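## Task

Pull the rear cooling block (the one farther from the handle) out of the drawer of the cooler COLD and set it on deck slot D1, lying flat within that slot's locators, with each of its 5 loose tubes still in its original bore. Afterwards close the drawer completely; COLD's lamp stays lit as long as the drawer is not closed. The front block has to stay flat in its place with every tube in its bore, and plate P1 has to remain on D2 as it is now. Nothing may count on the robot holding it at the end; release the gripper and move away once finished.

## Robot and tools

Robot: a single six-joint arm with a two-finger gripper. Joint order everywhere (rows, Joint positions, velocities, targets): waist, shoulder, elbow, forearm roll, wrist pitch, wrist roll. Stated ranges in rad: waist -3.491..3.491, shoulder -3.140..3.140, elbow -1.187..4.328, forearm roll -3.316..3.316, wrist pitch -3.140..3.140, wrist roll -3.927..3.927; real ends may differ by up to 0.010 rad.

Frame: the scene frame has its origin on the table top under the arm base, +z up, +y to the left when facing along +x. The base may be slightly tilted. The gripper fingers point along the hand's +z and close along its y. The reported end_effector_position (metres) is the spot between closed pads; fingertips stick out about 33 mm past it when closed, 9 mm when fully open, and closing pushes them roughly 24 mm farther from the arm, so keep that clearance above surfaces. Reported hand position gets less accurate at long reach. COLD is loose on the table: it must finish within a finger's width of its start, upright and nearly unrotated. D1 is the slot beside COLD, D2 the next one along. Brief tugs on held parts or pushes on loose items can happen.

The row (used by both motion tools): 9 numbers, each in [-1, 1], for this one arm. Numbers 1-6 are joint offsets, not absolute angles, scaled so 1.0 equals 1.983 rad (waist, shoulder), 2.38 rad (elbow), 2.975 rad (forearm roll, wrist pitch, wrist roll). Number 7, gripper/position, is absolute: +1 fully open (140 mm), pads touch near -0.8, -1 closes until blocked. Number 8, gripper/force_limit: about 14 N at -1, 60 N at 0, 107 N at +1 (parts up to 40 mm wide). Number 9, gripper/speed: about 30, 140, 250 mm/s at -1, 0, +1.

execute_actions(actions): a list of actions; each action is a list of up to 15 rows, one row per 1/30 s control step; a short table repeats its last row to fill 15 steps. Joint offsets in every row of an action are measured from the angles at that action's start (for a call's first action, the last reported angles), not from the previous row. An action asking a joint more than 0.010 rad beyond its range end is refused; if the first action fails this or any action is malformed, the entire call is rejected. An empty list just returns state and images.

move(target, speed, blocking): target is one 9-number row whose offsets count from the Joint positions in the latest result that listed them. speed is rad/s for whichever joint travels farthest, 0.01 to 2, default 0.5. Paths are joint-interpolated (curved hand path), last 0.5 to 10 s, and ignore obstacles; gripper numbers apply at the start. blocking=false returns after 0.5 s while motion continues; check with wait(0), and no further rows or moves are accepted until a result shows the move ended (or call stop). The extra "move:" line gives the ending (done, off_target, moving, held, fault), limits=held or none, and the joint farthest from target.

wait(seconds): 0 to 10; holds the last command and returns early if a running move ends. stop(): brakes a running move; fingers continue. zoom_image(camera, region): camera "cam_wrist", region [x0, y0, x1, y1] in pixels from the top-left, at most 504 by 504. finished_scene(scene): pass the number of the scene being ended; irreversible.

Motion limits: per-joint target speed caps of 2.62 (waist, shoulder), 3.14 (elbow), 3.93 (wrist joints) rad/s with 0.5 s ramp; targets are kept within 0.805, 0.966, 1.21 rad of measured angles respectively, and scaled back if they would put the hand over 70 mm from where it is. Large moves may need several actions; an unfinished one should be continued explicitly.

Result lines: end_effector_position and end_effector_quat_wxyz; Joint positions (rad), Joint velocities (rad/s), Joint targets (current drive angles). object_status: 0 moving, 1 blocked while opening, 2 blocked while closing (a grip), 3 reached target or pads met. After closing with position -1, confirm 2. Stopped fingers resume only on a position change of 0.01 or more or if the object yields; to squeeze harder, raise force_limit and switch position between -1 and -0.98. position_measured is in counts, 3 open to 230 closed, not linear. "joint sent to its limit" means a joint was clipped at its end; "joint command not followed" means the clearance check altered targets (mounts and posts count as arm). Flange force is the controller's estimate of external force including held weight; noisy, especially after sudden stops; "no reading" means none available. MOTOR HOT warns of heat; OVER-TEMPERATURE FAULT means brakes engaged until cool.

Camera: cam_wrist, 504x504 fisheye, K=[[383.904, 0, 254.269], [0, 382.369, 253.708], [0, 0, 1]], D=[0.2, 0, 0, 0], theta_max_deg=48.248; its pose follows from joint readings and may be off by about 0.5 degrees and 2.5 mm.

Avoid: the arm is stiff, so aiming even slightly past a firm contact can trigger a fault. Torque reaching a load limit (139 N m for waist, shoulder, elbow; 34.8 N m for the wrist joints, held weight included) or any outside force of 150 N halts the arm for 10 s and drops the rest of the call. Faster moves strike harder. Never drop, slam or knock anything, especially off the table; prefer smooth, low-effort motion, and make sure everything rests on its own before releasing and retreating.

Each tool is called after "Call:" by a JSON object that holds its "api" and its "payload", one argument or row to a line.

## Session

Call:
{"api": "execute_actions", "payload": {
  "actions": []
}}

Scene clock: 0.00 s.
end_effector_position=(+0.6260, +0.0037, +0.1100) position_measured=3 object_status=3 end_effector_quat_wxyz=(-0.175, +0.332, +0.797, +0.473)
Joint names: [waist, shoulder, elbow, forearm roll, wrist pitch, wrist roll]
Joint positions: [-0.64   0.703  0.407 -1.4   -1.876 -1.41 ]
Joint velocities: [-0.  0. -0.  0.  0.  0.]
Flange force (N, the push that the arm receives, along the gripper's own x y z axes): no reading
Joint targets: [-0.640 0.703 0.407 -1.400 -1.876 -1.410]
camera_calibration (this result's frames):
cam_wrist: T_world_to_cam=[[0.793107, 0.271508, 0.54522, -0.557157], [0.575676, -0.626531, -0.525411, -0.290368], [0.198944, 0.730577, -0.653207, 0.129559], [0, 0, 0, 1]] pos_world=[0.583268, -0.125305, 0.23584]

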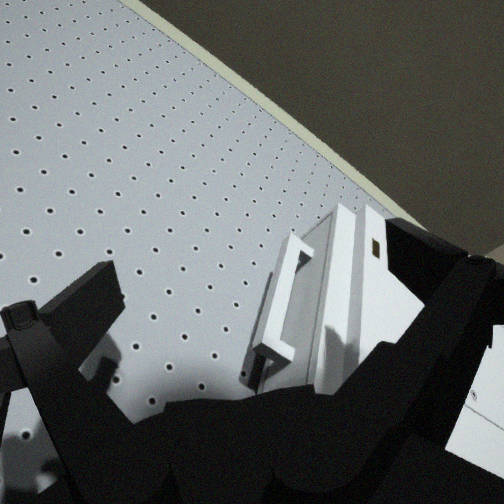

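Call:
{"api": "move", "payload": {
  "target": [0,-0.15,-0.04,0,0,0,1,0,0]
}}

Call:
{"api": "move", "payload": {
  "target": [0.25,-0.42,-0.05,0.35,0.185,-0.02,1,0,0],
  "speed": 1
}}

Scene clock: 1.83 s.
end_effector_position=(+0.6526, +0.0750, +0.2179) position_measured=3 object_status=3 end_effector_quat_wxyz=(-0.131, +0.255, +0.842, +0.457)
Joint names: [waist, shoulder, elbow, forearm roll, wrist pitch, wrist roll]
Joint positions: [-0.64   0.406  0.312 -1.4   -1.876 -1.41 ]
Joint velocities: [ 0.    -0.    -0.002 -0.     0.    -0.   ]
Flange force (N, the push that the arm receives, along the gripper's own x y z axes): [2.0 3.3 -2.1]
Joint targets: [-0.640 0.406 0.312 -1.400 -1.876 -1.410]
move: done; limits=none; farthest joint: the shoulder, 0.001 radians from its target (0.298 radians at the start)
camera_calibration (this result's frames):
cam_wrist: T_world_to_cam=[[0.665541, 0.397757, 0.631541, -0.601455], [0.714776, -0.583227, -0.385929, -0.328733], [0.214826, 0.708263, -0.672469, 0.138233], [0, 0, 0, 1]] pos_world=[0.605567, -0.0503988, 0.345933]

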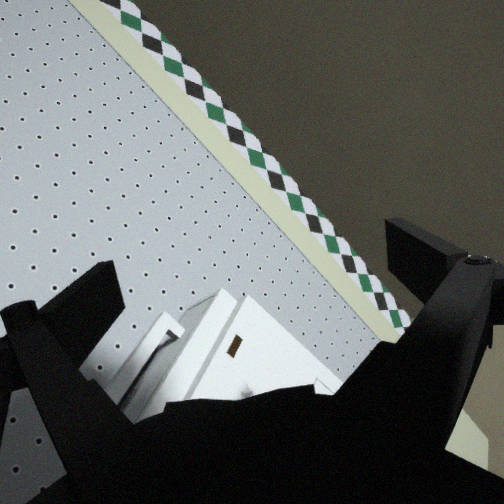

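Scene clock: 3.53 s.
end_effector_position=(+0.6960, +0.1095, +0.4484) position_measured=3 object_status=3 end_effector_quat_wxyz=(+0.125, -0.082, +0.989, -0.009)
Joint names: [waist, shoulder, elbow, forearm roll, wrist pitch, wrist roll]
Joint positions: [-0.144 -0.427  0.193 -0.358 -1.326 -1.469]
Joint velocities: [ 0.    -0.002 -0.     0.002  0.001 -0.   ]
Flange force (N, the push that the arm receives, along the gripper's own x y z axes): no reading
Joint targets: [-0.144 -0.427 0.193 -0.358 -1.326 -1.469]
move: done; limits=none; farthest joint: the waist, 0.000 radians from its target (0.496 radians at the start)
camera_calibration (this result's frames):
cam_wrist: T_world_to_cam=[[-0.0181181, 0.999832, 0.00266729, -0.0977323], [0.866928, 0.0143806, 0.498226, -0.818447], [0.498104, 0.0113393, -0.867043, 0.225883], [0, 0, 0, 1]] pos_world=[0.595251, 0.106924, 0.603882]

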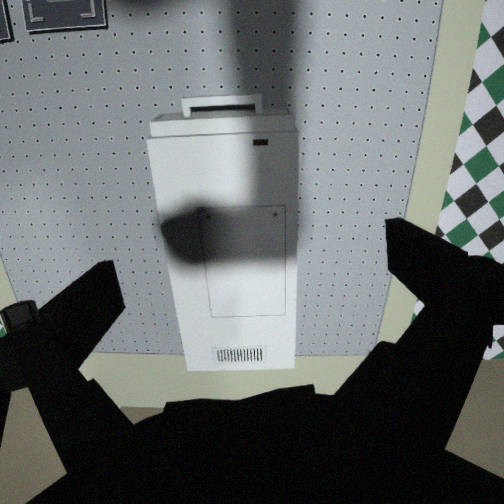

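Call:
{"api": "move", "payload": {
  "target": [0.0872,0.2035,-0.0954,0.0064,0.1331,-0.0145,1,0,0],
  "speed": 0.7
}}

Scene clock: 8.07 s.
end_effector_position=(+0.6669, +0.0666, +0.1179) position_measured=3 object_status=3 end_effector_quat_wxyz=(-0.001, -0.028, +1.000, +0.001)
Joint names: [waist, shoulder, elbow, forearm roll, wrist pitch, wrist roll]
Joint positions: [ 0.029 -0.023 -0.034 -0.339 -0.93  -1.512]
Joint velocities: [ 0.     0.001 -0.001 -0.001  0.001 -0.001]
Flange force (N, the push that the arm receives, along the gripper's own x y z axes): [0.8 -0.2 -3.1]
Joint targets: [0.029 -0.023 -0.034 -0.339 -0.930 -1.512]
move: done; limits=none; farthest joint: the waist, 0.000 radians from its target (0.173 radians at the start)
camera_calibration (this result's frames):
cam_wrist: T_world_to_cam=[[0.0915696, 0.995784, 0.00548418, -0.12767], [0.959866, -0.0897301, 0.265719, -0.655614], [0.265091, -0.0190677, -0.964035, 0.123133], [0, 0, 0, 1]] pos_world=[0.608351, 0.070651, 0.293613]

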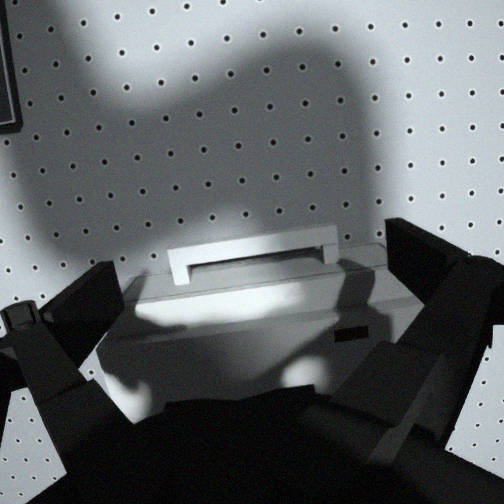

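Call:
{"api": "move", "payload": {
  "target": [0.0223,0.0525,-0.0071,-0.0007,0.0444,0,0.72,-1,0],
  "speed": 0.15
}}

Scene clock: 9.77 s.
end_effector_position=(+0.6658, +0.0683, +0.0494) position_measured=39 object_status=3 end_effector_quat_wxyz=(+0.001, -0.029, +1.000, +0.000)
Joint names: [waist, shoulder, elbow, forearm roll, wrist pitch, wrist roll]
Joint positions: [ 0.073  0.081 -0.051 -0.341 -0.798 -1.512]
Joint velocities: [ 0.001  0.001 -0.002  0.001  0.001 -0.   ]
Flange force (N, the push that the arm receives, along the gripper's own x y z axes): [1.9 -0.3 -5.1]
Joint targets: [0.073 0.081 -0.051 -0.342 -0.798 -1.512]
move: done; limits=none; farthest joint: the waist, 0.000 radians from its target (0.044 radians at the start)
camera_calibration (this result's frames):
cam_wrist: T_world_to_cam=[[0.0899389, 0.995931, 0.00573836, -0.127793], [0.959119, -0.0881641, 0.268919, -0.635935], [0.26833, -0.0186825, -0.963146, 0.0551869], [0, 0, 0, 1]] pos_world=[0.606623, 0.0722375, 0.224901]

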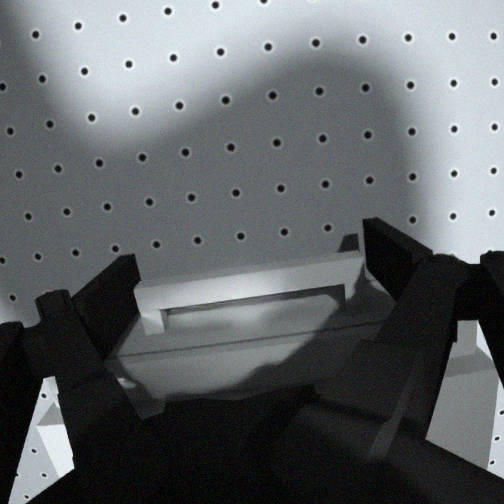

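Call:
{"api": "move", "payload": {
  "target": [-0.0007,0,0,0,0,0,-1,-0.7,-0.9]
}}

Scene clock: 10.80 s.
end_effector_position=(+0.6659, +0.0674, +0.0496) position_measured=60 object_status=2 end_effector_quat_wxyz=(+0.001, -0.028, +1.000, +0.000)
Joint names: [waist, shoulder, elbow, forearm roll, wrist pitch, wrist roll]
Joint positions: [ 0.072  0.081 -0.051 -0.342 -0.798 -1.512]
Joint velocities: [ 0.     0.    -0.001  0.    -0.    -0.   ]
Flange force (N, the push that the arm receives, along the gripper's own x y z axes): [7.3 -18.2 -21.6]
Joint targets: [0.072 0.081 -0.051 -0.341 -0.798 -1.512]
move: done; limits=none; farthest joint: the forearm roll, 0.001 radians from its target (0.001 radians at the start)
camera_calibration (this result's frames):
cam_wrist: T_world_to_cam=[[0.0910234, 0.995836, 0.00497262, -0.127583], [0.958945, -0.0889959, 0.269267, -0.635988], [0.268589, -0.0197412, -0.963053, 0.0552104], [0, 0, 0, 1]] pos_world=[0.606661, 0.0715409, 0.225056]

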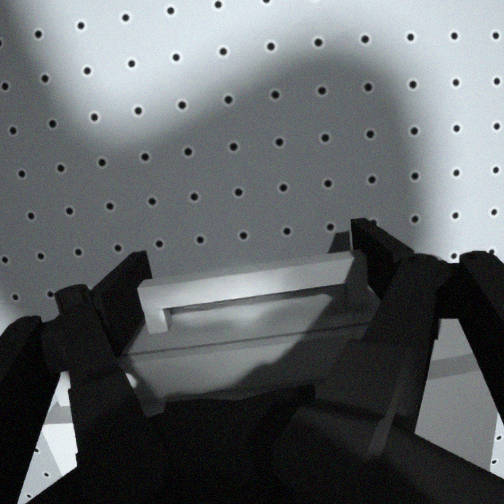

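Call:
{"api": "move", "payload": {
  "target": [0.0079,-0.0392,-0.0571,-0.0022,0.0207,0.002,-1,-0.7,-0.9],
  "speed": 0.12
}}

Scene clock: 12.77 s.
end_effector_position=(+0.6225, +0.0640, +0.0519) position_measured=60 object_status=2 end_effector_quat_wxyz=(+0.002, -0.028, +1.000, -0.000)
Joint names: [waist, shoulder, elbow, forearm roll, wrist pitch, wrist roll]
Joint positions: [ 0.087  0.003 -0.187 -0.348 -0.736 -1.506]
Joint velocities: [ 0.     0.001 -0.001 -0.001  0.001 -0.   ]
Flange force (N, the push that the arm receives, along the gripper's own x y z axes): [2.4 4.7 27.2]
Joint targets: [0.087 0.003 -0.187 -0.348 -0.736 -1.506]
move: done; limits=none; farthest joint: the forearm roll, 0.001 radians from its target (0.007 radians at the start)
camera_calibration (this result's frames):
cam_wrist: T_world_to_cam=[[0.0914948, 0.995796, 0.00424613, -0.120603], [0.95846, -0.0892195, 0.270913, -0.595067], [0.270153, -0.0207174, -0.962594, 0.0681285], [0, 0, 0, 1]] pos_world=[0.562977, 0.0684156, 0.227304]

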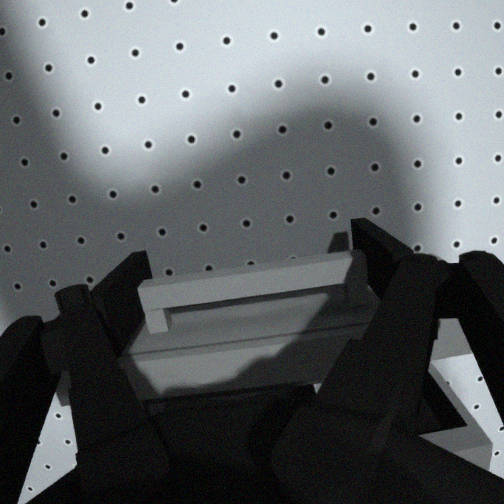

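Call:
{"api": "move", "payload": {
  "target": [0.0114,-0.0362,-0.0559,-0.0005,0.0213,-0.001,-1,-0.7,-0.9],
  "speed": 0.14
}}

Call:
{"api": "move", "payload": {
  "target": [0.013,-0.037,-0.0541,0.0004,0.0203,-0.002,-1,-0.7,-0.9],
  "speed": 0.14
}}

Scene clock: 14.63 s.
end_effector_position=(+0.5772, +0.0606, +0.0513) position_measured=60 object_status=2 end_effector_quat_wxyz=(+0.001, -0.028, +1.000, -0.002)
Joint names: [waist, shoulder, elbow, forearm roll, wrist pitch, wrist roll]
Joint positions: [ 0.11  -0.069 -0.32  -0.35  -0.673 -1.509]
Joint velocities: [ 0.    -0.002 -0.001 -0.001  0.001 -0.   ]
Flange force (N, the push that the arm receives, along the gripper's own x y z axes): [-1.9 4.7 26.1]
Joint targets: [0.110 -0.069 -0.320 -0.350 -0.673 -1.509]
move: done; limits=none; farthest joint: the waist, 0.000 radians from its target (0.022 radians at the start)
camera_calibration (this result's frames):
cam_wrist: T_world_to_cam=[[0.0919541, 0.995762, 0.00171598, -0.113182], [0.958886, -0.0890132, 0.26947, -0.552007], [0.268481, -0.0231335, -0.963007, 0.0807888], [0, 0, 0, 1]] pos_world=[0.518029, 0.0654352, 0.226744]

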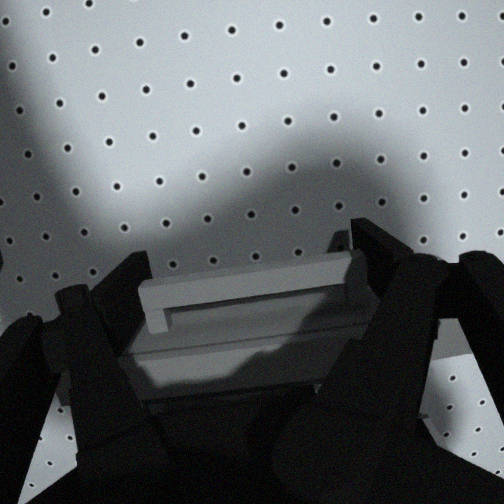

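Scene clock: 15.93 s.
end_effector_position=(+0.5327, +0.0571, +0.0520) position_measured=60 object_status=2 end_effector_quat_wxyz=(+0.001, -0.030, +1.000, -0.002)
Joint names: [waist, shoulder, elbow, forearm roll, wrist pitch, wrist roll]
Joint positions: [ 0.136 -0.142 -0.449 -0.348 -0.613 -1.515]
Joint velocities: [ 0.    -0.001 -0.     0.     0.001  0.   ]
Flange force (N, the push that the arm receives, along the gripper's own x y z axes): [-3.0 0.2 25.0]
Joint targets: [0.136 -0.142 -0.449 -0.348 -0.613 -1.515]
move: done; limits=none; farthest joint: the waist, 0.000 radians from its target (0.026 radians at the start)
camera_calibration (this result's frames):
cam_wrist: T_world_to_cam=[[0.0886582, 0.996062, 0.000224664, -0.103794], [0.959206, -0.0854385, 0.269488, -0.510198], [0.268446, -0.0236768, -0.963004, 0.0934117], [0, 0, 0, 1]] pos_world=[0.473511, 0.0620063, 0.227471]

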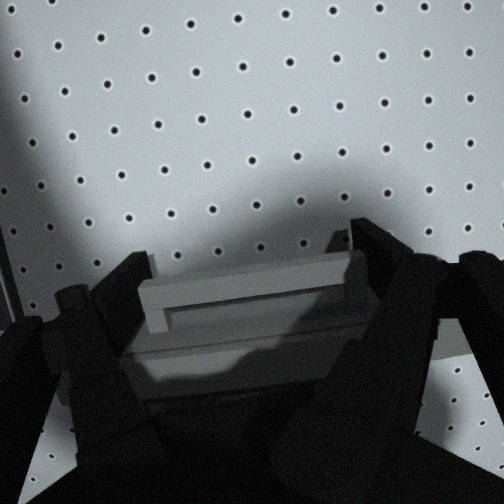

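Call:
{"api": "move", "payload": {
  "target": [0.0185,-0.0355,-0.0542,0.0039,0.0212,-0.0094,-1,-0.7,-0.9],
  "speed": 0.14
}}

Scene clock: 17.70 s.
end_effector_position=(+0.4867, +0.0539, +0.0507) position_measured=60 object_status=2 end_effector_quat_wxyz=(-0.001, -0.029, +1.000, -0.003)
Joint names: [waist, shoulder, elbow, forearm roll, wrist pitch, wrist roll]
Joint positions: [ 0.172 -0.212 -0.578 -0.337 -0.55  -1.543]
Joint velocities: [ 0.    -0.001 -0.002 -0.     0.001 -0.   ]
Flange force (N, the push that the arm receives, along the gripper's own x y z axes): [-1.2 10.8 18.3]
Joint targets: [0.172 -0.212 -0.578 -0.337 -0.550 -1.543]
move: done; limits=none; farthest joint: the waist, 0.000 radians from its target (0.037 radians at the start)
camera_calibration (this result's frames):
cam_wrist: T_world_to_cam=[[0.0897068, 0.995966, -0.00231158, -0.0968825], [0.960092, -0.0858578, 0.266179, -0.4663], [0.264907, -0.0260974, -0.963921, 0.106348], [0, 0, 0, 1]] pos_world=[0.428209, 0.0592316, 0.226406]

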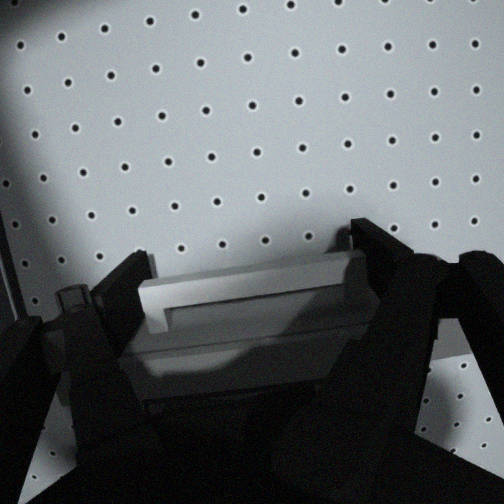

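Call:
{"api": "move", "payload": {
  "target": [0.0283,-0.041,-0.0571,0.0114,0.0212,-0.0205,-1,-0.7,-0.9],
  "speed": 0.14
}}

Scene clock: 19.50 s.
end_effector_position=(+0.4397, +0.0532, +0.0510) position_measured=60 object_status=2 end_effector_quat_wxyz=(-0.004, -0.031, +1.000, -0.003)
Joint names: [waist, shoulder, elbow, forearm roll, wrist pitch, wrist roll]
Joint positions: [ 0.228 -0.294 -0.713 -0.303 -0.487 -1.604]
Joint velocities: [ 0.001 -0.     0.001  0.     0.    -0.001]
Flange force (N, the push that the arm receives, along the gripper's own x y z axes): no reading
Joint targets: [0.228 -0.294 -0.714 -0.303 -0.487 -1.604]
move: done; limits=none; farthest joint: the waist, 0.000 radians from its target (0.056 radians at the start)
camera_calibration (this result's frames):
cam_wrist: T_world_to_cam=[[0.0866992, 0.996231, -0.00257938, -0.0906298], [0.96165, -0.0830129, 0.261416, -0.421914], [0.260217, -0.0251451, -0.965223, 0.121124], [0, 0, 0, 1]] pos_world=[0.382072, 0.0583097, 0.226973]

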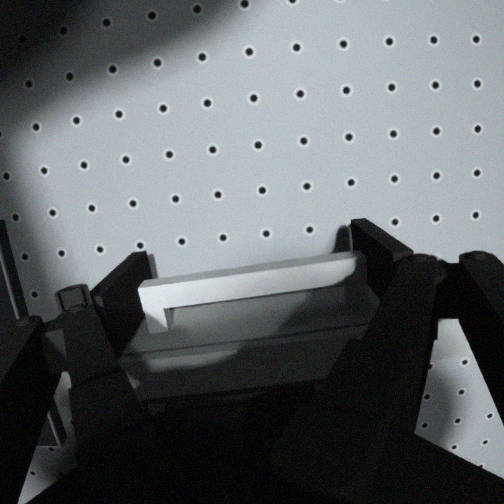

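Call:
{"api": "move", "payload": {
  "target": [0.0177,-0.0247,-0.0328,0.01,0.0108,-0.0168,-1,-0.7,-0.9],
  "speed": 0.08
}}

Call:
{"api": "move", "payload": {
  "target": [0,0,0,0,0,0,1,0,0.3]
}}

Call:
{"api": "move", "payload": {
  "target": [-0.03,-0.1,-0.006,0,-0.068,0,1,0,0],
  "speed": 0.3
}}

Scene clock: 21.40 s.
end_effector_position=(+0.4133, +0.0513, +0.0518) position_measured=60 object_status=2 end_effector_quat_wxyz=(-0.006, -0.030, +1.000, -0.004)
Joint names: [waist, shoulder, elbow, forearm roll, wrist pitch, wrist roll]
Joint positions: [ 0.263 -0.343 -0.791 -0.273 -0.454 -1.654]
Joint velocities: [ 0.    -0.    -0.     0.001  0.    -0.001]
Flange force (N, the push that the arm receives, along the gripper's own x y z axes): no reading
Joint targets: [0.263 -0.343 -0.791 -0.273 -0.454 -1.654]
move: done; limits=none; farthest joint: the waist, 0.000 radians from its target (0.035 radians at the start)
camera_calibration (this result's frames):
cam_wrist: T_world_to_cam=[[0.0868694, 0.996212, -0.0038418, -0.0864508], [0.962822, -0.0829664, 0.257081, -0.39709], [0.255789, -0.0260315, -0.966382, 0.130679], [0, 0, 0, 1]] pos_world=[0.35641, 0.0565801, 0.228038]

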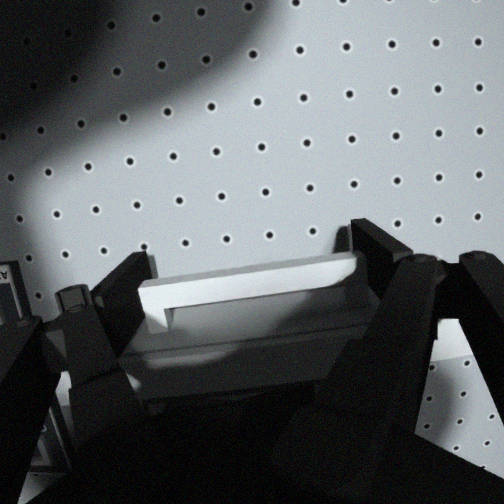

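Scene clock: 21.90 s.
end_effector_position=(+0.4133, +0.0513, +0.0518) position_measured=3 object_status=3 end_effector_quat_wxyz=(-0.006, -0.030, +1.000, -0.004)
Joint names: [waist, shoulder, elbow, forearm roll, wrist pitch, wrist roll]
Joint positions: [ 0.263 -0.343 -0.791 -0.273 -0.454 -1.654]
Joint velocities: [-0.     0.001 -0.001 -0.002  0.     0.   ]
Flange force (N, the push that the arm receives, along the gripper's own x y z axes): no reading
Joint targets: [0.263 -0.343 -0.791 -0.273 -0.454 -1.654]
move: done; limits=none; farthest joint: the waist, 0.000 radians from its target (0.000 radians at the start)
camera_calibration (this result's frames):
cam_wrist: T_world_to_cam=[[0.0868413, 0.996215, -0.00382838, -0.0864478], [0.962817, -0.0829419, 0.257107, -0.397098], [0.255816, -0.0260135, -0.966375, 0.130678], [0, 0, 0, 1]] pos_world=[0.35641, 0.056584, 0.22805]

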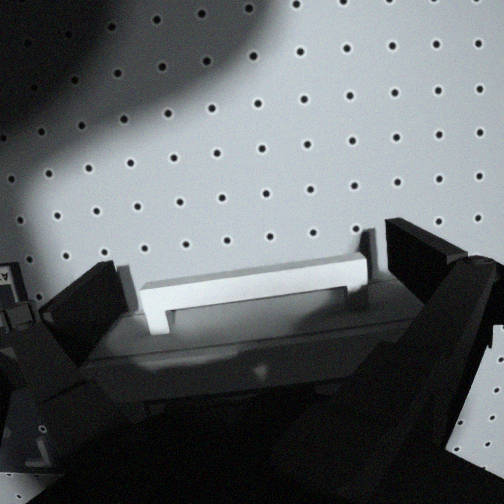

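Scene clock: 23.03 s.
end_effector_position=(+0.3992, +0.0447, +0.1117) position_measured=3 object_status=3 end_effector_quat_wxyz=(-0.011, -0.021, +1.000, -0.001)
Joint names: [waist, shoulder, elbow, forearm roll, wrist pitch, wrist roll]
Joint positions: [ 0.204 -0.541 -0.806 -0.273 -0.657 -1.654]
Joint velocities: [-0.001 -0.001 -0.002 -0.    -0.001  0.   ]
Flange force (N, the push that the arm receives, along the gripper's own x y z axes): no reading
Joint targets: [0.204 -0.541 -0.806 -0.273 -0.657 -1.654]
move: done; limits=none; farthest joint: the waist, 0.000 radians from its target (0.060 radians at the start)
camera_calibration (this result's frames):
cam_wrist: T_world_to_cam=[[0.106713, 0.99429, 0.000757413, -0.0868377], [0.963695, -0.103617, 0.246078, -0.397702], [0.244752, -0.0255299, -0.96925, 0.196722], [0, 0, 0, 1]] pos_world=[0.344382, 0.0501554, 0.288605]

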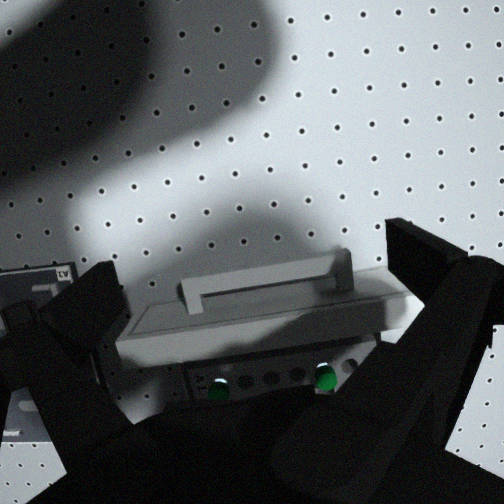

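Call:
{"api": "move", "payload": {
  "target": [-0.02,-0.05,0.03,0,-0.05,0.2,0.42,0,0],
  "speed": 1
}}

Call:
{"api": "move", "payload": {
  "target": [-0.0683,0.2704,0.262,-0.0229,-0.0418,0.3778,0.42,0,0],
  "speed": 1
}}

Scene clock: 24.80 s.
end_effector_position=(+0.4221, +0.0559, +0.1621) position_measured=76 object_status=3 end_effector_quat_wxyz=(+0.003, -0.313, +0.950, +0.006)
Joint names: [waist, shoulder, elbow, forearm roll, wrist pitch, wrist roll]
Joint positions: [ 0.164 -0.64  -0.734 -0.273 -0.805 -1.059]
Joint velocities: [-0.    -0.     0.     0.001 -0.     0.001]
Flange force (N, the push that the arm receives, along the gripper's own x y z axes): no reading
Joint targets: [0.164 -0.640 -0.734 -0.273 -0.805 -1.059]
move: done; limits=none; farthest joint: the waist, 0.000 radians from its target (0.040 radians at the start)
camera_calibration (this result's frames):
cam_wrist: T_world_to_cam=[[-0.469055, 0.883044, 0.0148473, 0.14655], [0.851043, 0.447435, 0.274824, -0.418921], [0.236039, 0.141543, -0.96138, 0.233324], [0, 0, 0, 1]] pos_world=[0.370186, 0.0250041, 0.337266]

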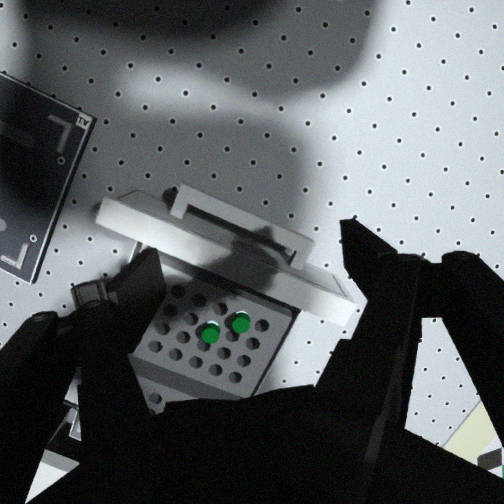

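Scene clock: 26.53 s.
end_effector_position=(+0.6417, +0.0672, +0.1368) position_measured=76 object_status=3 end_effector_quat_wxyz=(-0.002, +0.729, -0.685, -0.000)
Joint names: [waist, shoulder, elbow, forearm roll, wrist pitch, wrist roll]
Joint positions: [ 0.029 -0.104 -0.111 -0.341 -0.93   0.065]
Joint velocities: [-0.     0.001  0.002  0.    -0.     0.001]
Flange force (N, the push that the arm receives, along the gripper's own x y z axes): [1.4 -0.3 -3.9]
Joint targets: [0.029 -0.104 -0.111 -0.341 -0.930 0.065]
move: done; limits=none; farthest joint: the waist, 0.000 radians from its target (0.136 radians at the start)
camera_calibration (this result's frames):
cam_wrist: T_world_to_cam=[[-0.996355, 0.0852609, 0.00262982, 0.633586], [0.082784, 0.959056, 0.270847, -0.144787], [0.0205705, 0.270078, -0.962619, 0.285328], [0, 0, 0, 1]] pos_world=[0.637393, 0.00777833, 0.312211]

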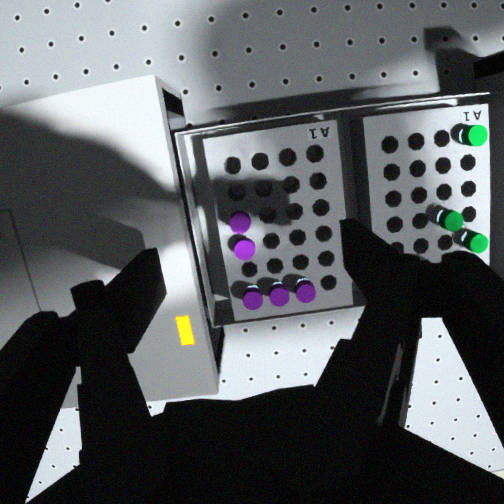

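Call:
{"api": "move", "payload": {
  "target": [0.0035,-0.0171,-0.0273,-0.002,0.0097,0.001,0.4,0,0]
}}

Call:
{"api": "move", "payload": {
  "target": [0.009,0.0235,-0.002,0,0.0185,0,0.4,0,0],
  "speed": 0.1
}}

Scene clock: 30.57 s.
end_effector_position=(+0.6196, +0.0655, +0.1327) position_measured=78 object_status=3 end_effector_quat_wxyz=(-0.002, +0.728, -0.686, -0.002)
Joint names: [waist, shoulder, elbow, forearm roll, wrist pitch, wrist roll]
Joint positions: [ 0.036 -0.138 -0.176 -0.347 -0.901  0.068]
Joint velocities: [-0.    -0.    -0.001  0.     0.    -0.   ]
Flange force (N, the push that the arm receives, along the gripper's own x y z axes): [1.3 -2.0 -5.4]
Joint targets: [0.036 -0.138 -0.176 -0.347 -0.901 0.068]
move: done; limits=none; farthest joint: the waist, 0.000 radians from its target (0.007 radians at the start)
camera_calibration (this result's frames):
cam_wrist: T_world_to_cam=[[-0.996025, 0.0888991, 0.00552598, 0.610938], [0.0870314, 0.958147, 0.272728, -0.142987], [0.0189506, 0.272125, -0.962075, 0.283137], [0, 0, 0, 1]] pos_world=[0.615589, 0.00564165, 0.308019]

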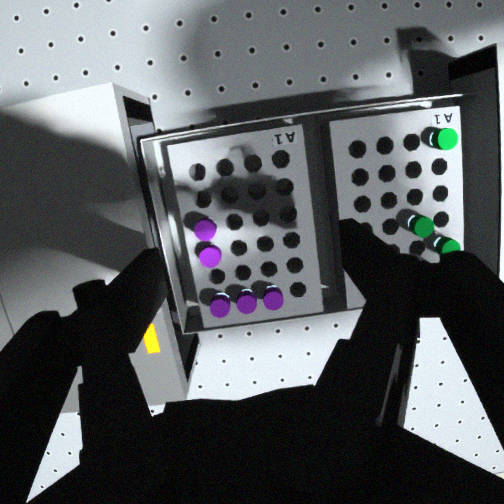

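Scene clock: 31.50 s.
end_effector_position=(+0.6215, +0.0652, +0.1056) position_measured=78 object_status=3 end_effector_quat_wxyz=(-0.002, +0.728, -0.686, -0.001)
Joint names: [waist, shoulder, elbow, forearm roll, wrist pitch, wrist roll]
Joint positions: [ 0.054 -0.091 -0.18  -0.347 -0.846  0.068]
Joint velocities: [-0.     0.001  0.001  0.001  0.001  0.   ]
Flange force (N, the push that the arm receives, along the gripper's own x y z axes): [0.5 1.7 -5.1]
Joint targets: [0.054 -0.091 -0.180 -0.347 -0.846 0.068]
move: done; limits=none; farthest joint: the waist, 0.000 radians from its target (0.018 radians at the start)
camera_calibration (this result's frames):
cam_wrist: T_world_to_cam=[[-0.996044, 0.0887346, 0.00472547, 0.613106], [0.0866799, 0.958521, 0.27152, -0.135146], [0.0195638, 0.270856, -0.962421, 0.256821], [0, 0, 0, 1]] pos_world=[0.61737, 0.00557508, 0.280968]

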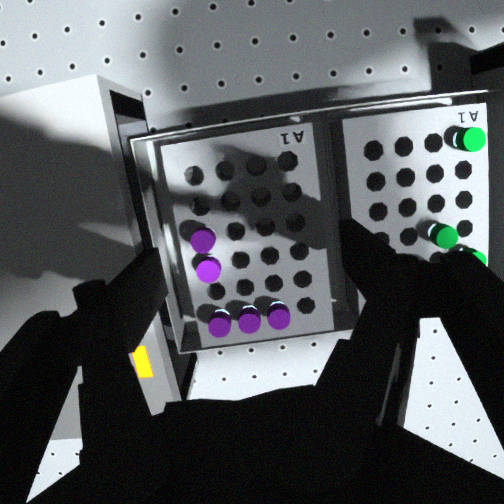

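Call:
{"api": "move", "payload": {
  "target": [0.0066,0.0168,-0.003,0,0.0137,0,0.38,0,0],
  "speed": 0.03
}}

Scene clock: 33.67 s.
end_effector_position=(+0.6200, +0.0643, +0.0852) position_measured=81 object_status=3 end_effector_quat_wxyz=(-0.000, +0.728, -0.686, -0.001)
Joint names: [waist, shoulder, elbow, forearm roll, wrist pitch, wrist roll]
Joint positions: [ 0.067 -0.058 -0.188 -0.347 -0.805  0.068]
Joint velocities: [ 0.001  0.001 -0.001  0.     0.001 -0.   ]
Flange force (N, the push that the arm receives, along the gripper's own x y z axes): [-0.2 4.0 -5.6]
Joint targets: [0.067 -0.058 -0.188 -0.347 -0.805 0.068]
move: done; limits=none; farthest joint: the waist, 0.000 radians from its target (0.013 radians at the start)
camera_calibration (this result's frames):
cam_wrist: T_world_to_cam=[[-0.996022, 0.0888887, 0.00625344, 0.611657], [0.0872821, 0.959067, 0.269391, -0.1289], [0.0179484, 0.268866, -0.96301, 0.238643], [0, 0, 0, 1]] pos_world=[0.616191, 0.00509167, 0.260715]

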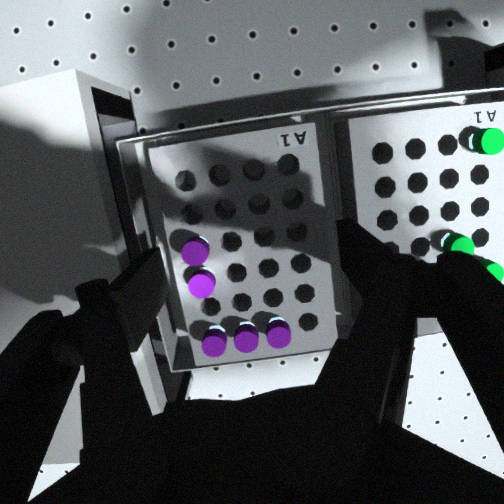

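Call:
{"api": "move", "payload": {
  "target": [-0.0005,0.0018,0.0025,0,-0.001,0,0.39,0,0],
  "speed": 0.02
}}

Call:
{"api": "move", "payload": {
  "target": [0.004,0.01,-0.001,0,0.008,0,0.39,0,0],
  "speed": 0.02
}}

Scene clock: 34.97 s.
end_effector_position=(+0.6218, +0.0644, +0.0852) position_measured=80 object_status=3 end_effector_quat_wxyz=(-0.000, +0.728, -0.686, -0.001)
Joint names: [waist, shoulder, elbow, forearm roll, wrist pitch, wrist roll]
Joint positions: [ 0.066 -0.054 -0.182 -0.347 -0.808  0.068]
Joint velocities: [-0.     0.     0.    -0.001 -0.     0.   ]
Flange force (N, the push that the arm receives, along the gripper's own x y z axes): [1.7 -1.0 -4.5]
Joint targets: [0.066 -0.054 -0.182 -0.347 -0.808 0.068]
move: done; limits=none; farthest joint: the waist, 0.000 radians from its target (0.001 radians at the start)
camera_calibration (this result's frames):
cam_wrist: T_world_to_cam=[[-0.996004, 0.0890569, 0.00665441, 0.613378], [0.0875522, 0.959049, 0.269371, -0.129263], [0.0176074, 0.268877, -0.963014, 0.238785], [0, 0, 0, 1]] pos_world=[0.61804, 0.00514026, 0.260691]

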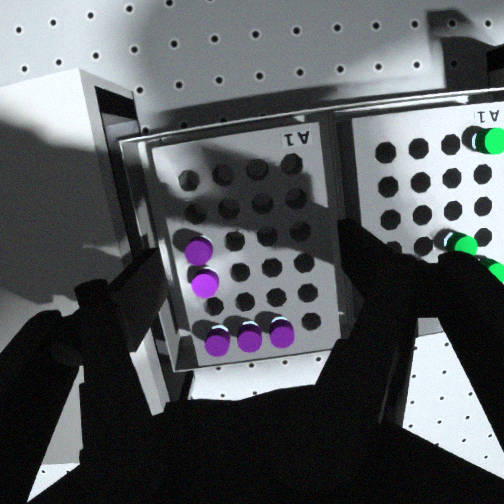

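Scene clock: 36.37 s.
end_effector_position=(+0.6216, +0.0644, +0.0736) position_measured=80 object_status=3 end_effector_quat_wxyz=(+0.000, +0.728, -0.686, -0.001)
Joint names: [waist, shoulder, elbow, forearm roll, wrist pitch, wrist roll]
Joint positions: [ 0.074 -0.035 -0.184 -0.347 -0.784  0.068]
Joint velocities: [ 0.    -0.    -0.001  0.001  0.002 -0.   ]
Flange force (N, the push that the arm receives, along the gripper's own x y z axes): [1.2 2.6 -5.9]
Joint targets: [0.074 -0.034 -0.184 -0.347 -0.784 0.068]
move: done; limits=none; farthest joint: the waist, 0.000 radians from its target (0.008 radians at the start)
camera_calibration (this result's frames):
cam_wrist: T_world_to_cam=[[-0.996063, 0.0884207, 0.00633796, 0.613346], [0.08687, 0.959346, 0.268533, -0.12564], [0.0176636, 0.268026, -0.96325, 0.227621], [0, 0, 0, 1]] pos_world=[0.617825, 0.00529089, 0.249107]

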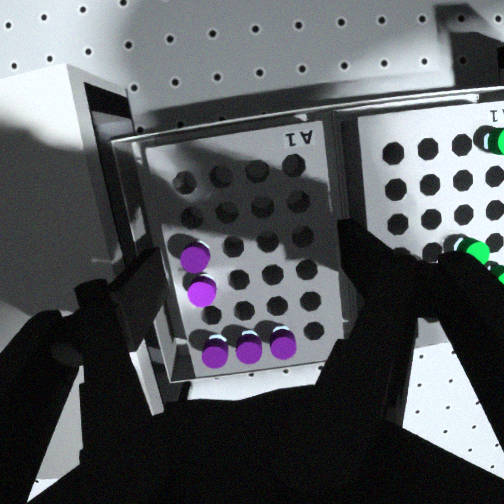

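Call:
{"api": "move", "payload": {
  "target": [0.004,0.01,-0.001,0,0.008,0,0.37,0,0],
  "speed": 0.015
}}

Scene clock: 48.17 s.
end_effector_position=(+0.6226, +0.0644, +0.0653) position_measured=82 object_status=3 end_effector_quat_wxyz=(-0.001, +0.728, -0.686, +0.001)
Joint names: [waist, shoulder, elbow, forearm roll, wrist pitch, wrist roll]
Joint positions: [ 0.079 -0.02  -0.185 -0.347 -0.764  0.068]
Joint velocities: [-0.     0.     0.001  0.     0.    -0.   ]
Flange force (N, the push that the arm receives, along the gripper's own x y z axes): [2.0 7.5 -33.8]
Joint targets: [0.079 -0.020 -0.185 -0.347 -0.764 0.068]
FORCE FAULT: contact force on the arm reached its limit, and the arm stopped for 10 seconds. The contact can be on any part of the arm, not only on its tool. That time counts as 20 of the actions that you can send in this scene. The arm's remaining commands of this call were not run. The arm holds still and accepts commands again. Move the arm away from the contact; if what it grips holds it there, let go first. Pushing or pulling that hard again can fault the arm again.
move: fault; limits=none; farthest joint: the shoulder, 0.005 radians from its target (0.019 radians at the start)
camera_calibration (this result's frames):
cam_wrist: T_world_to_cam=[[-0.996154, 0.0875751, 0.00283927, 0.614693], [0.0851283, 0.959631, 0.26807, -0.122442], [0.0207516, 0.267281, -0.963395, 0.21771], [0, 0, 0, 1]] pos_world=[0.618234, 0.00547734, 0.240818]

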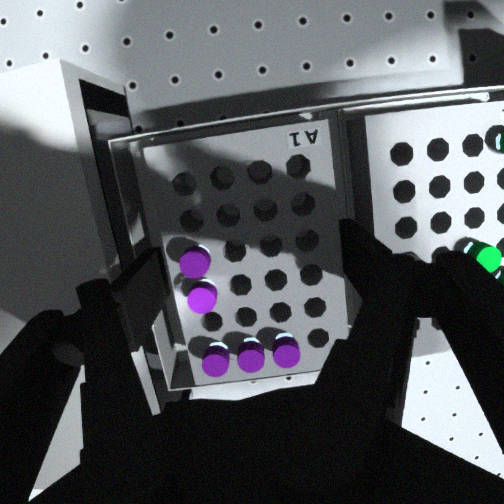

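Call:
{"api": "move", "payload": {
  "target": [-0.001,-0.003,0,0,-0.003,0,0.37,0,0],
  "speed": 0.02
}}

Call:
{"api": "move", "payload": {
  "target": [0,0,0,0,0,0,-1,0.3,-0.9]
}}

Call:
{"api": "wait", "payload": {
  "seconds": 0.3
}}

Scene clock: 49.47 s.
end_effector_position=(+0.6216, +0.0645, +0.0685) position_measured=82 object_status=3 end_effector_quat_wxyz=(-0.000, +0.728, -0.686, -0.001)
Joint names: [waist, shoulder, elbow, forearm roll, wrist pitch, wrist roll]
Joint positions: [ 0.077 -0.026 -0.185 -0.347 -0.773  0.068]
Joint velocities: [ 0.    -0.001  0.001  0.001 -0.001  0.   ]
Flange force (N, the push that the arm receives, along the gripper's own x y z axes): [0.5 3.1 -5.8]
Joint targets: [0.077 -0.026 -0.185 -0.347 -0.773 0.068]
move: done; limits=none; farthest joint: the waist, 0.000 radians from its target (0.002 radians at the start)
camera_calibration (this result's frames):
cam_wrist: T_world_to_cam=[[-0.996134, 0.0876745, 0.0055011, 0.613484], [0.0859333, 0.959523, 0.268199, -0.123791], [0.0182357, 0.267635, -0.963348, 0.222346], [0, 0, 0, 1]] pos_world=[0.617695, 0.00548651, 0.244022]

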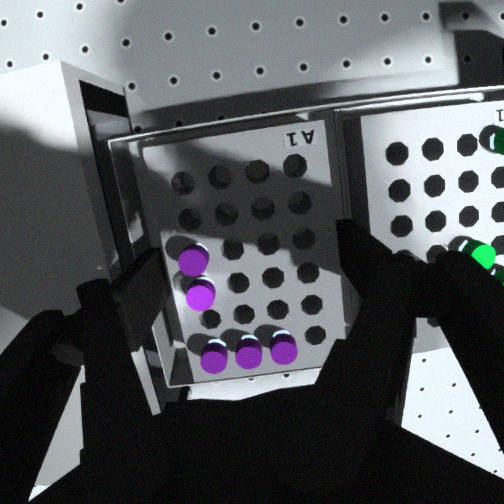

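Scene clock: 50.03 s.
end_effector_position=(+0.6216, +0.0645, +0.0686) position_measured=104 object_status=2 end_effector_quat_wxyz=(-0.000, +0.728, -0.686, -0.001)
Joint names: [waist, shoulder, elbow, forearm roll, wrist pitch, wrist roll]
Joint positions: [ 0.077 -0.026 -0.185 -0.347 -0.773  0.068]
Joint velocities: [-0.    -0.001  0.002  0.     0.     0.001]
Flange force (N, the push that the arm receives, along the gripper's own x y z axes): [0.3 2.6 -24.7]
Joint targets: [0.077 -0.026 -0.185 -0.347 -0.773 0.068]
move: done; limits=none; farthest joint: the waist, 0.000 radians from its target (0.000 radians at the start)
camera_calibration (this result's frames):
cam_wrist: T_world_to_cam=[[-0.996136, 0.0876551, 0.00536978, 0.613539], [0.0858789, 0.959518, 0.268233, -0.123802], [0.0183596, 0.267658, -0.963339, 0.222337], [0, 0, 0, 1]] pos_world=[0.617719, 0.00550064, 0.244099]

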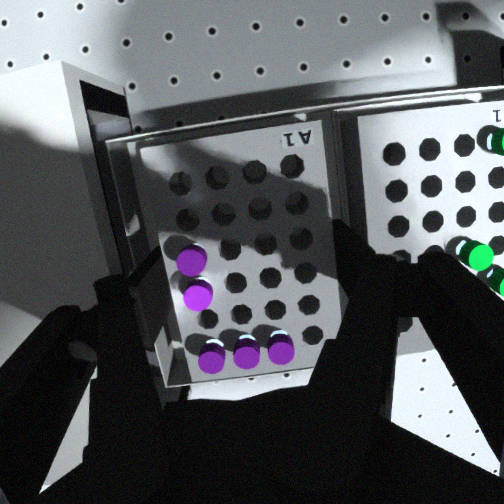

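Scene clock: 50.33 s.
end_effector_position=(+0.6216, +0.0645, +0.0686) position_measured=104 object_status=2 end_effector_quat_wxyz=(-0.000, +0.728, -0.686, -0.000)
Joint names: [waist, shoulder, elbow, forearm roll, wrist pitch, wrist roll]
Joint positions: [ 0.077 -0.026 -0.185 -0.347 -0.773  0.068]
Joint velocities: [ 0.001  0.     0.     0.    -0.    -0.   ]
Flange force (N, the push that the arm receives, along the gripper's own x y z axes): [-0.3 3.0 -22.2]
Joint targets: [0.077 -0.026 -0.185 -0.347 -0.773 0.068]
wait: 0.30 s; at rest by 0.17 s
camera_calibration (this result's frames):
cam_wrist: T_world_to_cam=[[-0.996136, 0.0876555, 0.00535193, 0.613547], [0.0858744, 0.959518, 0.268235, -0.1238], [0.018377, 0.267658, -0.963339, 0.222326], [0, 0, 0, 1]] pos_world=[0.617722, 0.00550066, 0.244099]

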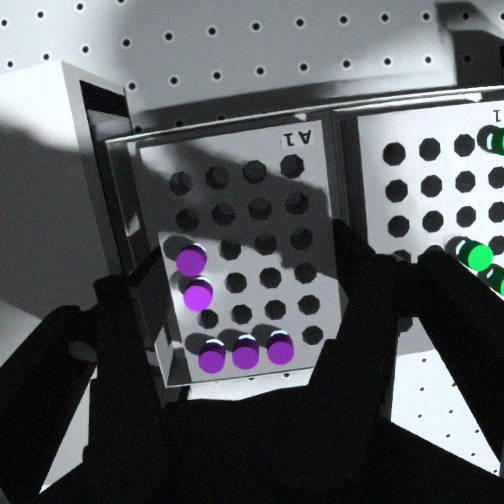

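Call:
{"api": "move", "payload": {
  "target": [-0.0116,-0.0328,0.002,0,-0.0245,0,-1,0.3,-0.9],
  "speed": 0.06
}}

Call:
{"api": "move", "payload": {
  "target": [-0.026,-0.06,0.01,0.001,-0.049,0,-1,0.3,-0.9],
  "speed": 0.15
}}

Scene clock: 52.70 s.
end_effector_position=(+0.6213, +0.0656, +0.1055) position_measured=105 object_status=2 end_effector_quat_wxyz=(-0.002, +0.728, -0.686, -0.002)
Joint names: [waist, shoulder, elbow, forearm roll, wrist pitch, wrist roll]
Joint positions: [ 0.054 -0.091 -0.181 -0.347 -0.846  0.068]
Joint velocities: [-0.    -0.001 -0.001 -0.001 -0.001  0.   ]
Flange force (N, the push that the arm receives, along the gripper's own x y z axes): [-0.2 3.1 4.1]
Joint targets: [0.054 -0.091 -0.181 -0.347 -0.846 0.068]
move: done; limits=none; farthest joint: the waist, 0.000 radians from its target (0.023 radians at the start)
camera_calibration (this result's frames):
cam_wrist: T_world_to_cam=[[-0.99611, 0.0879731, 0.00513755, 0.612915], [0.0860544, 0.958515, 0.271742, -0.135103], [0.0189815, 0.271127, -0.962356, 0.256978], [0, 0, 0, 1]] pos_world=[0.617279, 0.00590449, 0.280869]

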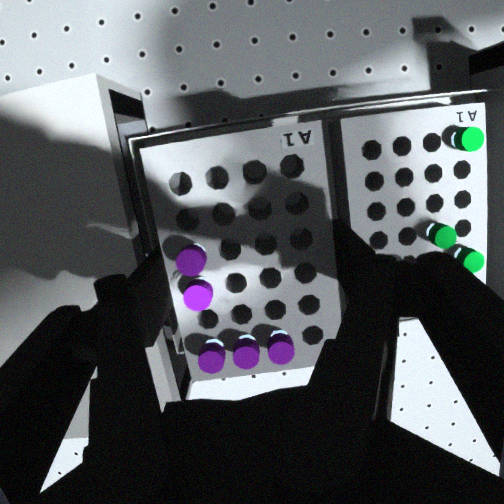

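Scene clock: 54.07 s.
end_effector_position=(+0.6194, +0.0648, +0.1797) position_measured=105 object_status=2 end_effector_quat_wxyz=(-0.003, +0.728, -0.685, +0.001)
Joint names: [waist, shoulder, elbow, forearm roll, wrist pitch, wrist roll]
Joint positions: [ 0.003 -0.21  -0.157 -0.344 -0.992  0.068]
Joint velocities: [-0.    -0.001 -0.001 -0.    -0.001  0.   ]
Flange force (N, the push that the arm receives, along the gripper's own x y z axes): [-3.0 2.5 5.4]
Joint targets: [0.003 -0.210 -0.157 -0.344 -0.992 0.068]
move: done; limits=none; farthest joint: the waist, 0.000 radians from its target (0.052 radians at the start)
camera_calibration (this result's frames):
cam_wrist: T_world_to_cam=[[-0.996211, 0.0869593, -0.000975929, 0.611942], [0.083454, 0.95909, 0.270522, -0.152577], [0.0244604, 0.269415, -0.962713, 0.325383], [0, 0, 0, 1]] pos_world=[0.614397, 0.00545737, 0.355123]

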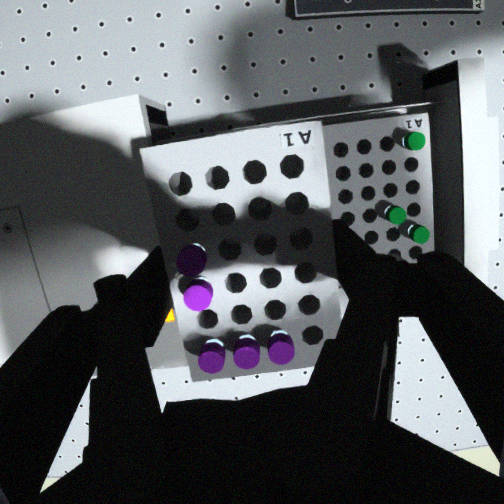

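Call:
{"api": "move", "payload": {
  "target": [-0.3164,0.0872,-0.0485,-0.1208,-0.0271,-0.2755,-1,0.3,-0.9],
  "speed": 0.3
}}

Call:
{"api": "move", "payload": {
  "target": [0.042,0.0549,-0.005,-0.0151,0.0476,0.0097,-1,0.3,-0.9],
  "speed": 0.12
}}

Call:
{"api": "zoom_image", "payload": {
  "camera": "cam_wrist",
  "region": [90,50,390,250]
}}

Scene clock: 59.43 s.
end_effector_position=(+0.4883, -0.1579, +0.1700) position_measured=105 object_status=2 end_effector_quat_wxyz=(-0.000, -0.008, +1.000, -0.001)
Joint names: [waist, shoulder, elbow, forearm roll, wrist pitch, wrist roll]
Joint positions: [-0.625 -0.037 -0.272 -0.703 -1.072 -0.752]
Joint velocities: [-0.001  0.001 -0.001 -0.001 -0.    -0.002]
Flange force (N, the push that the arm receives, along the gripper's own x y z axes): [2.0 -0.1 4.1]
Joint targets: [-0.625 -0.037 -0.272 -0.703 -1.072 -0.752]
move: done; limits=none; farthest joint: the waist, 0.000 radians from its target (0.627 radians at the start)
camera_calibration (this result's frames):
cam_wrist: T_world_to_cam=[[0.131343, 0.991335, 0.00201183, 0.0924418], [0.955131, -0.127089, 0.267533, -0.522024], [0.265471, -0.033217, -0.963547, 0.213898], [0, 0, 0, 1]] pos_world=[0.429676, -0.150879, 0.345573]

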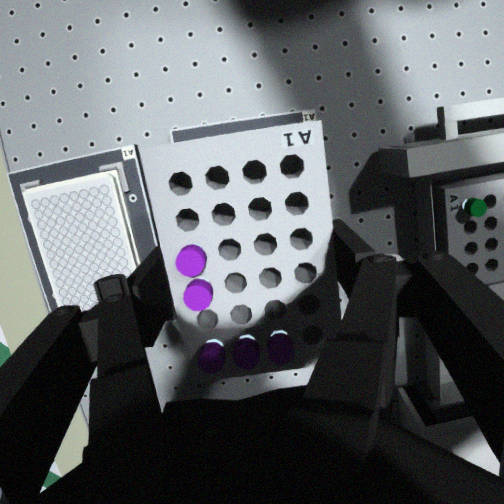

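Scene clock: 61.00 s.
end_effector_position=(+0.4922, -0.1590, +0.1017) position_measured=105 object_status=2 end_effector_quat_wxyz=(+0.002, -0.008, +1.000, +0.001)
Joint names: [waist, shoulder, elbow, forearm roll, wrist pitch, wrist roll]
Joint positions: [-0.541  0.072 -0.284 -0.748 -0.931 -0.723]
Joint velocities: [ 0.    -0.    -0.003  0.     0.001  0.   ]
Flange force (N, the push that the arm receives, along the gripper's own x y z axes): [1.4 0.4 4.6]
Joint targets: [-0.541 0.072 -0.284 -0.748 -0.931 -0.723]
move: done; limits=none; farthest joint: the waist, 0.000 radians from its target (0.083 radians at the start)
camera_calibration (this result's frames):
cam_wrist: T_world_to_cam=[[0.130757, 0.991383, 0.00790016, 0.0927902], [0.954262, -0.128014, 0.270179, -0.507643], [0.268863, -0.0277891, -0.962778, 0.146105], [0, 0, 0, 1]] pos_world=[0.433009, -0.152916, 0.277089]

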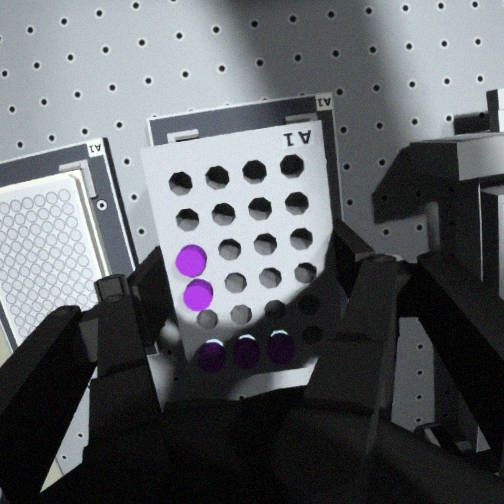

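Region (90, 50, 390, 250) of cam_wrist's 504x504 image, scaled by 1.680, with more detail than that image has.

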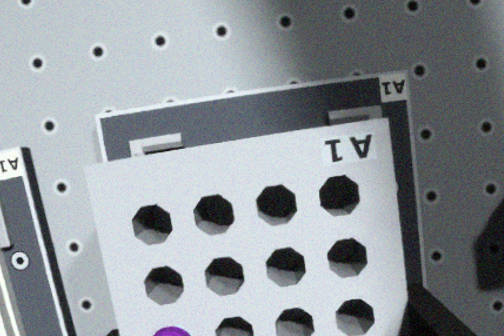

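Call:
{"api": "move", "payload": {
  "target": [0.0154,0.0155,-0.0022,-0.0045,0.0142,-0.0012,-1,0.3,-0.9],
  "speed": 0.05
}}

Call:
{"api": "zoom_image", "payload": {
  "camera": "cam_wrist",
  "region": [90,50,390,250]
}}

Scene clock: 63.10 s.
end_effector_position=(+0.4911, -0.1557, +0.0803) position_measured=105 object_status=2 end_effector_quat_wxyz=(+0.000, -0.004, +1.000, +0.002)
Joint names: [waist, shoulder, elbow, forearm roll, wrist pitch, wrist roll]
Joint positions: [-0.511  0.102 -0.289 -0.761 -0.889 -0.727]
Joint velocities: [ 0.001  0.    -0.    -0.     0.001 -0.   ]
Flange force (N, the push that the arm receives, along the gripper's own x y z axes): [0.7 0.4 2.8]
Joint targets: [-0.511 0.102 -0.289 -0.762 -0.888 -0.727]
move: done; limits=none; farthest joint: the shoulder, 0.001 radians from its target (0.031 radians at the start)
camera_calibration (this result's frames):
cam_wrist: T_world_to_cam=[[0.138717, 0.990285, 0.00961343, 0.0855969], [0.953959, -0.136222, 0.26722, -0.501271], [0.265934, -0.0278971, -0.963588, 0.127464], [0, 0, 0, 1]] pos_world=[0.432421, -0.149494, 0.255949]

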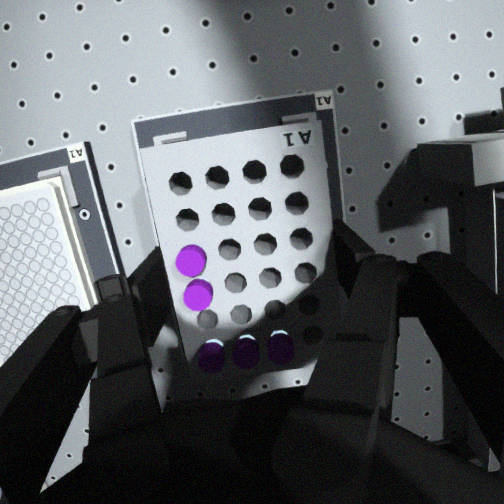

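Region (90, 50, 390, 250) of cam_wrist's 504x504 image, scaled by 1.680, with more detail than that image has.

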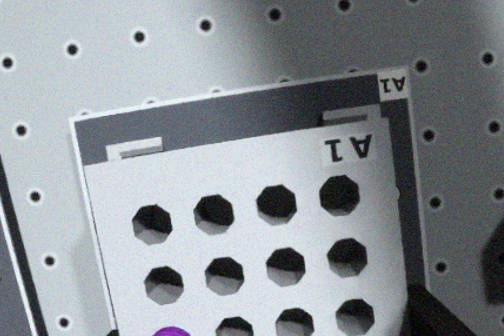

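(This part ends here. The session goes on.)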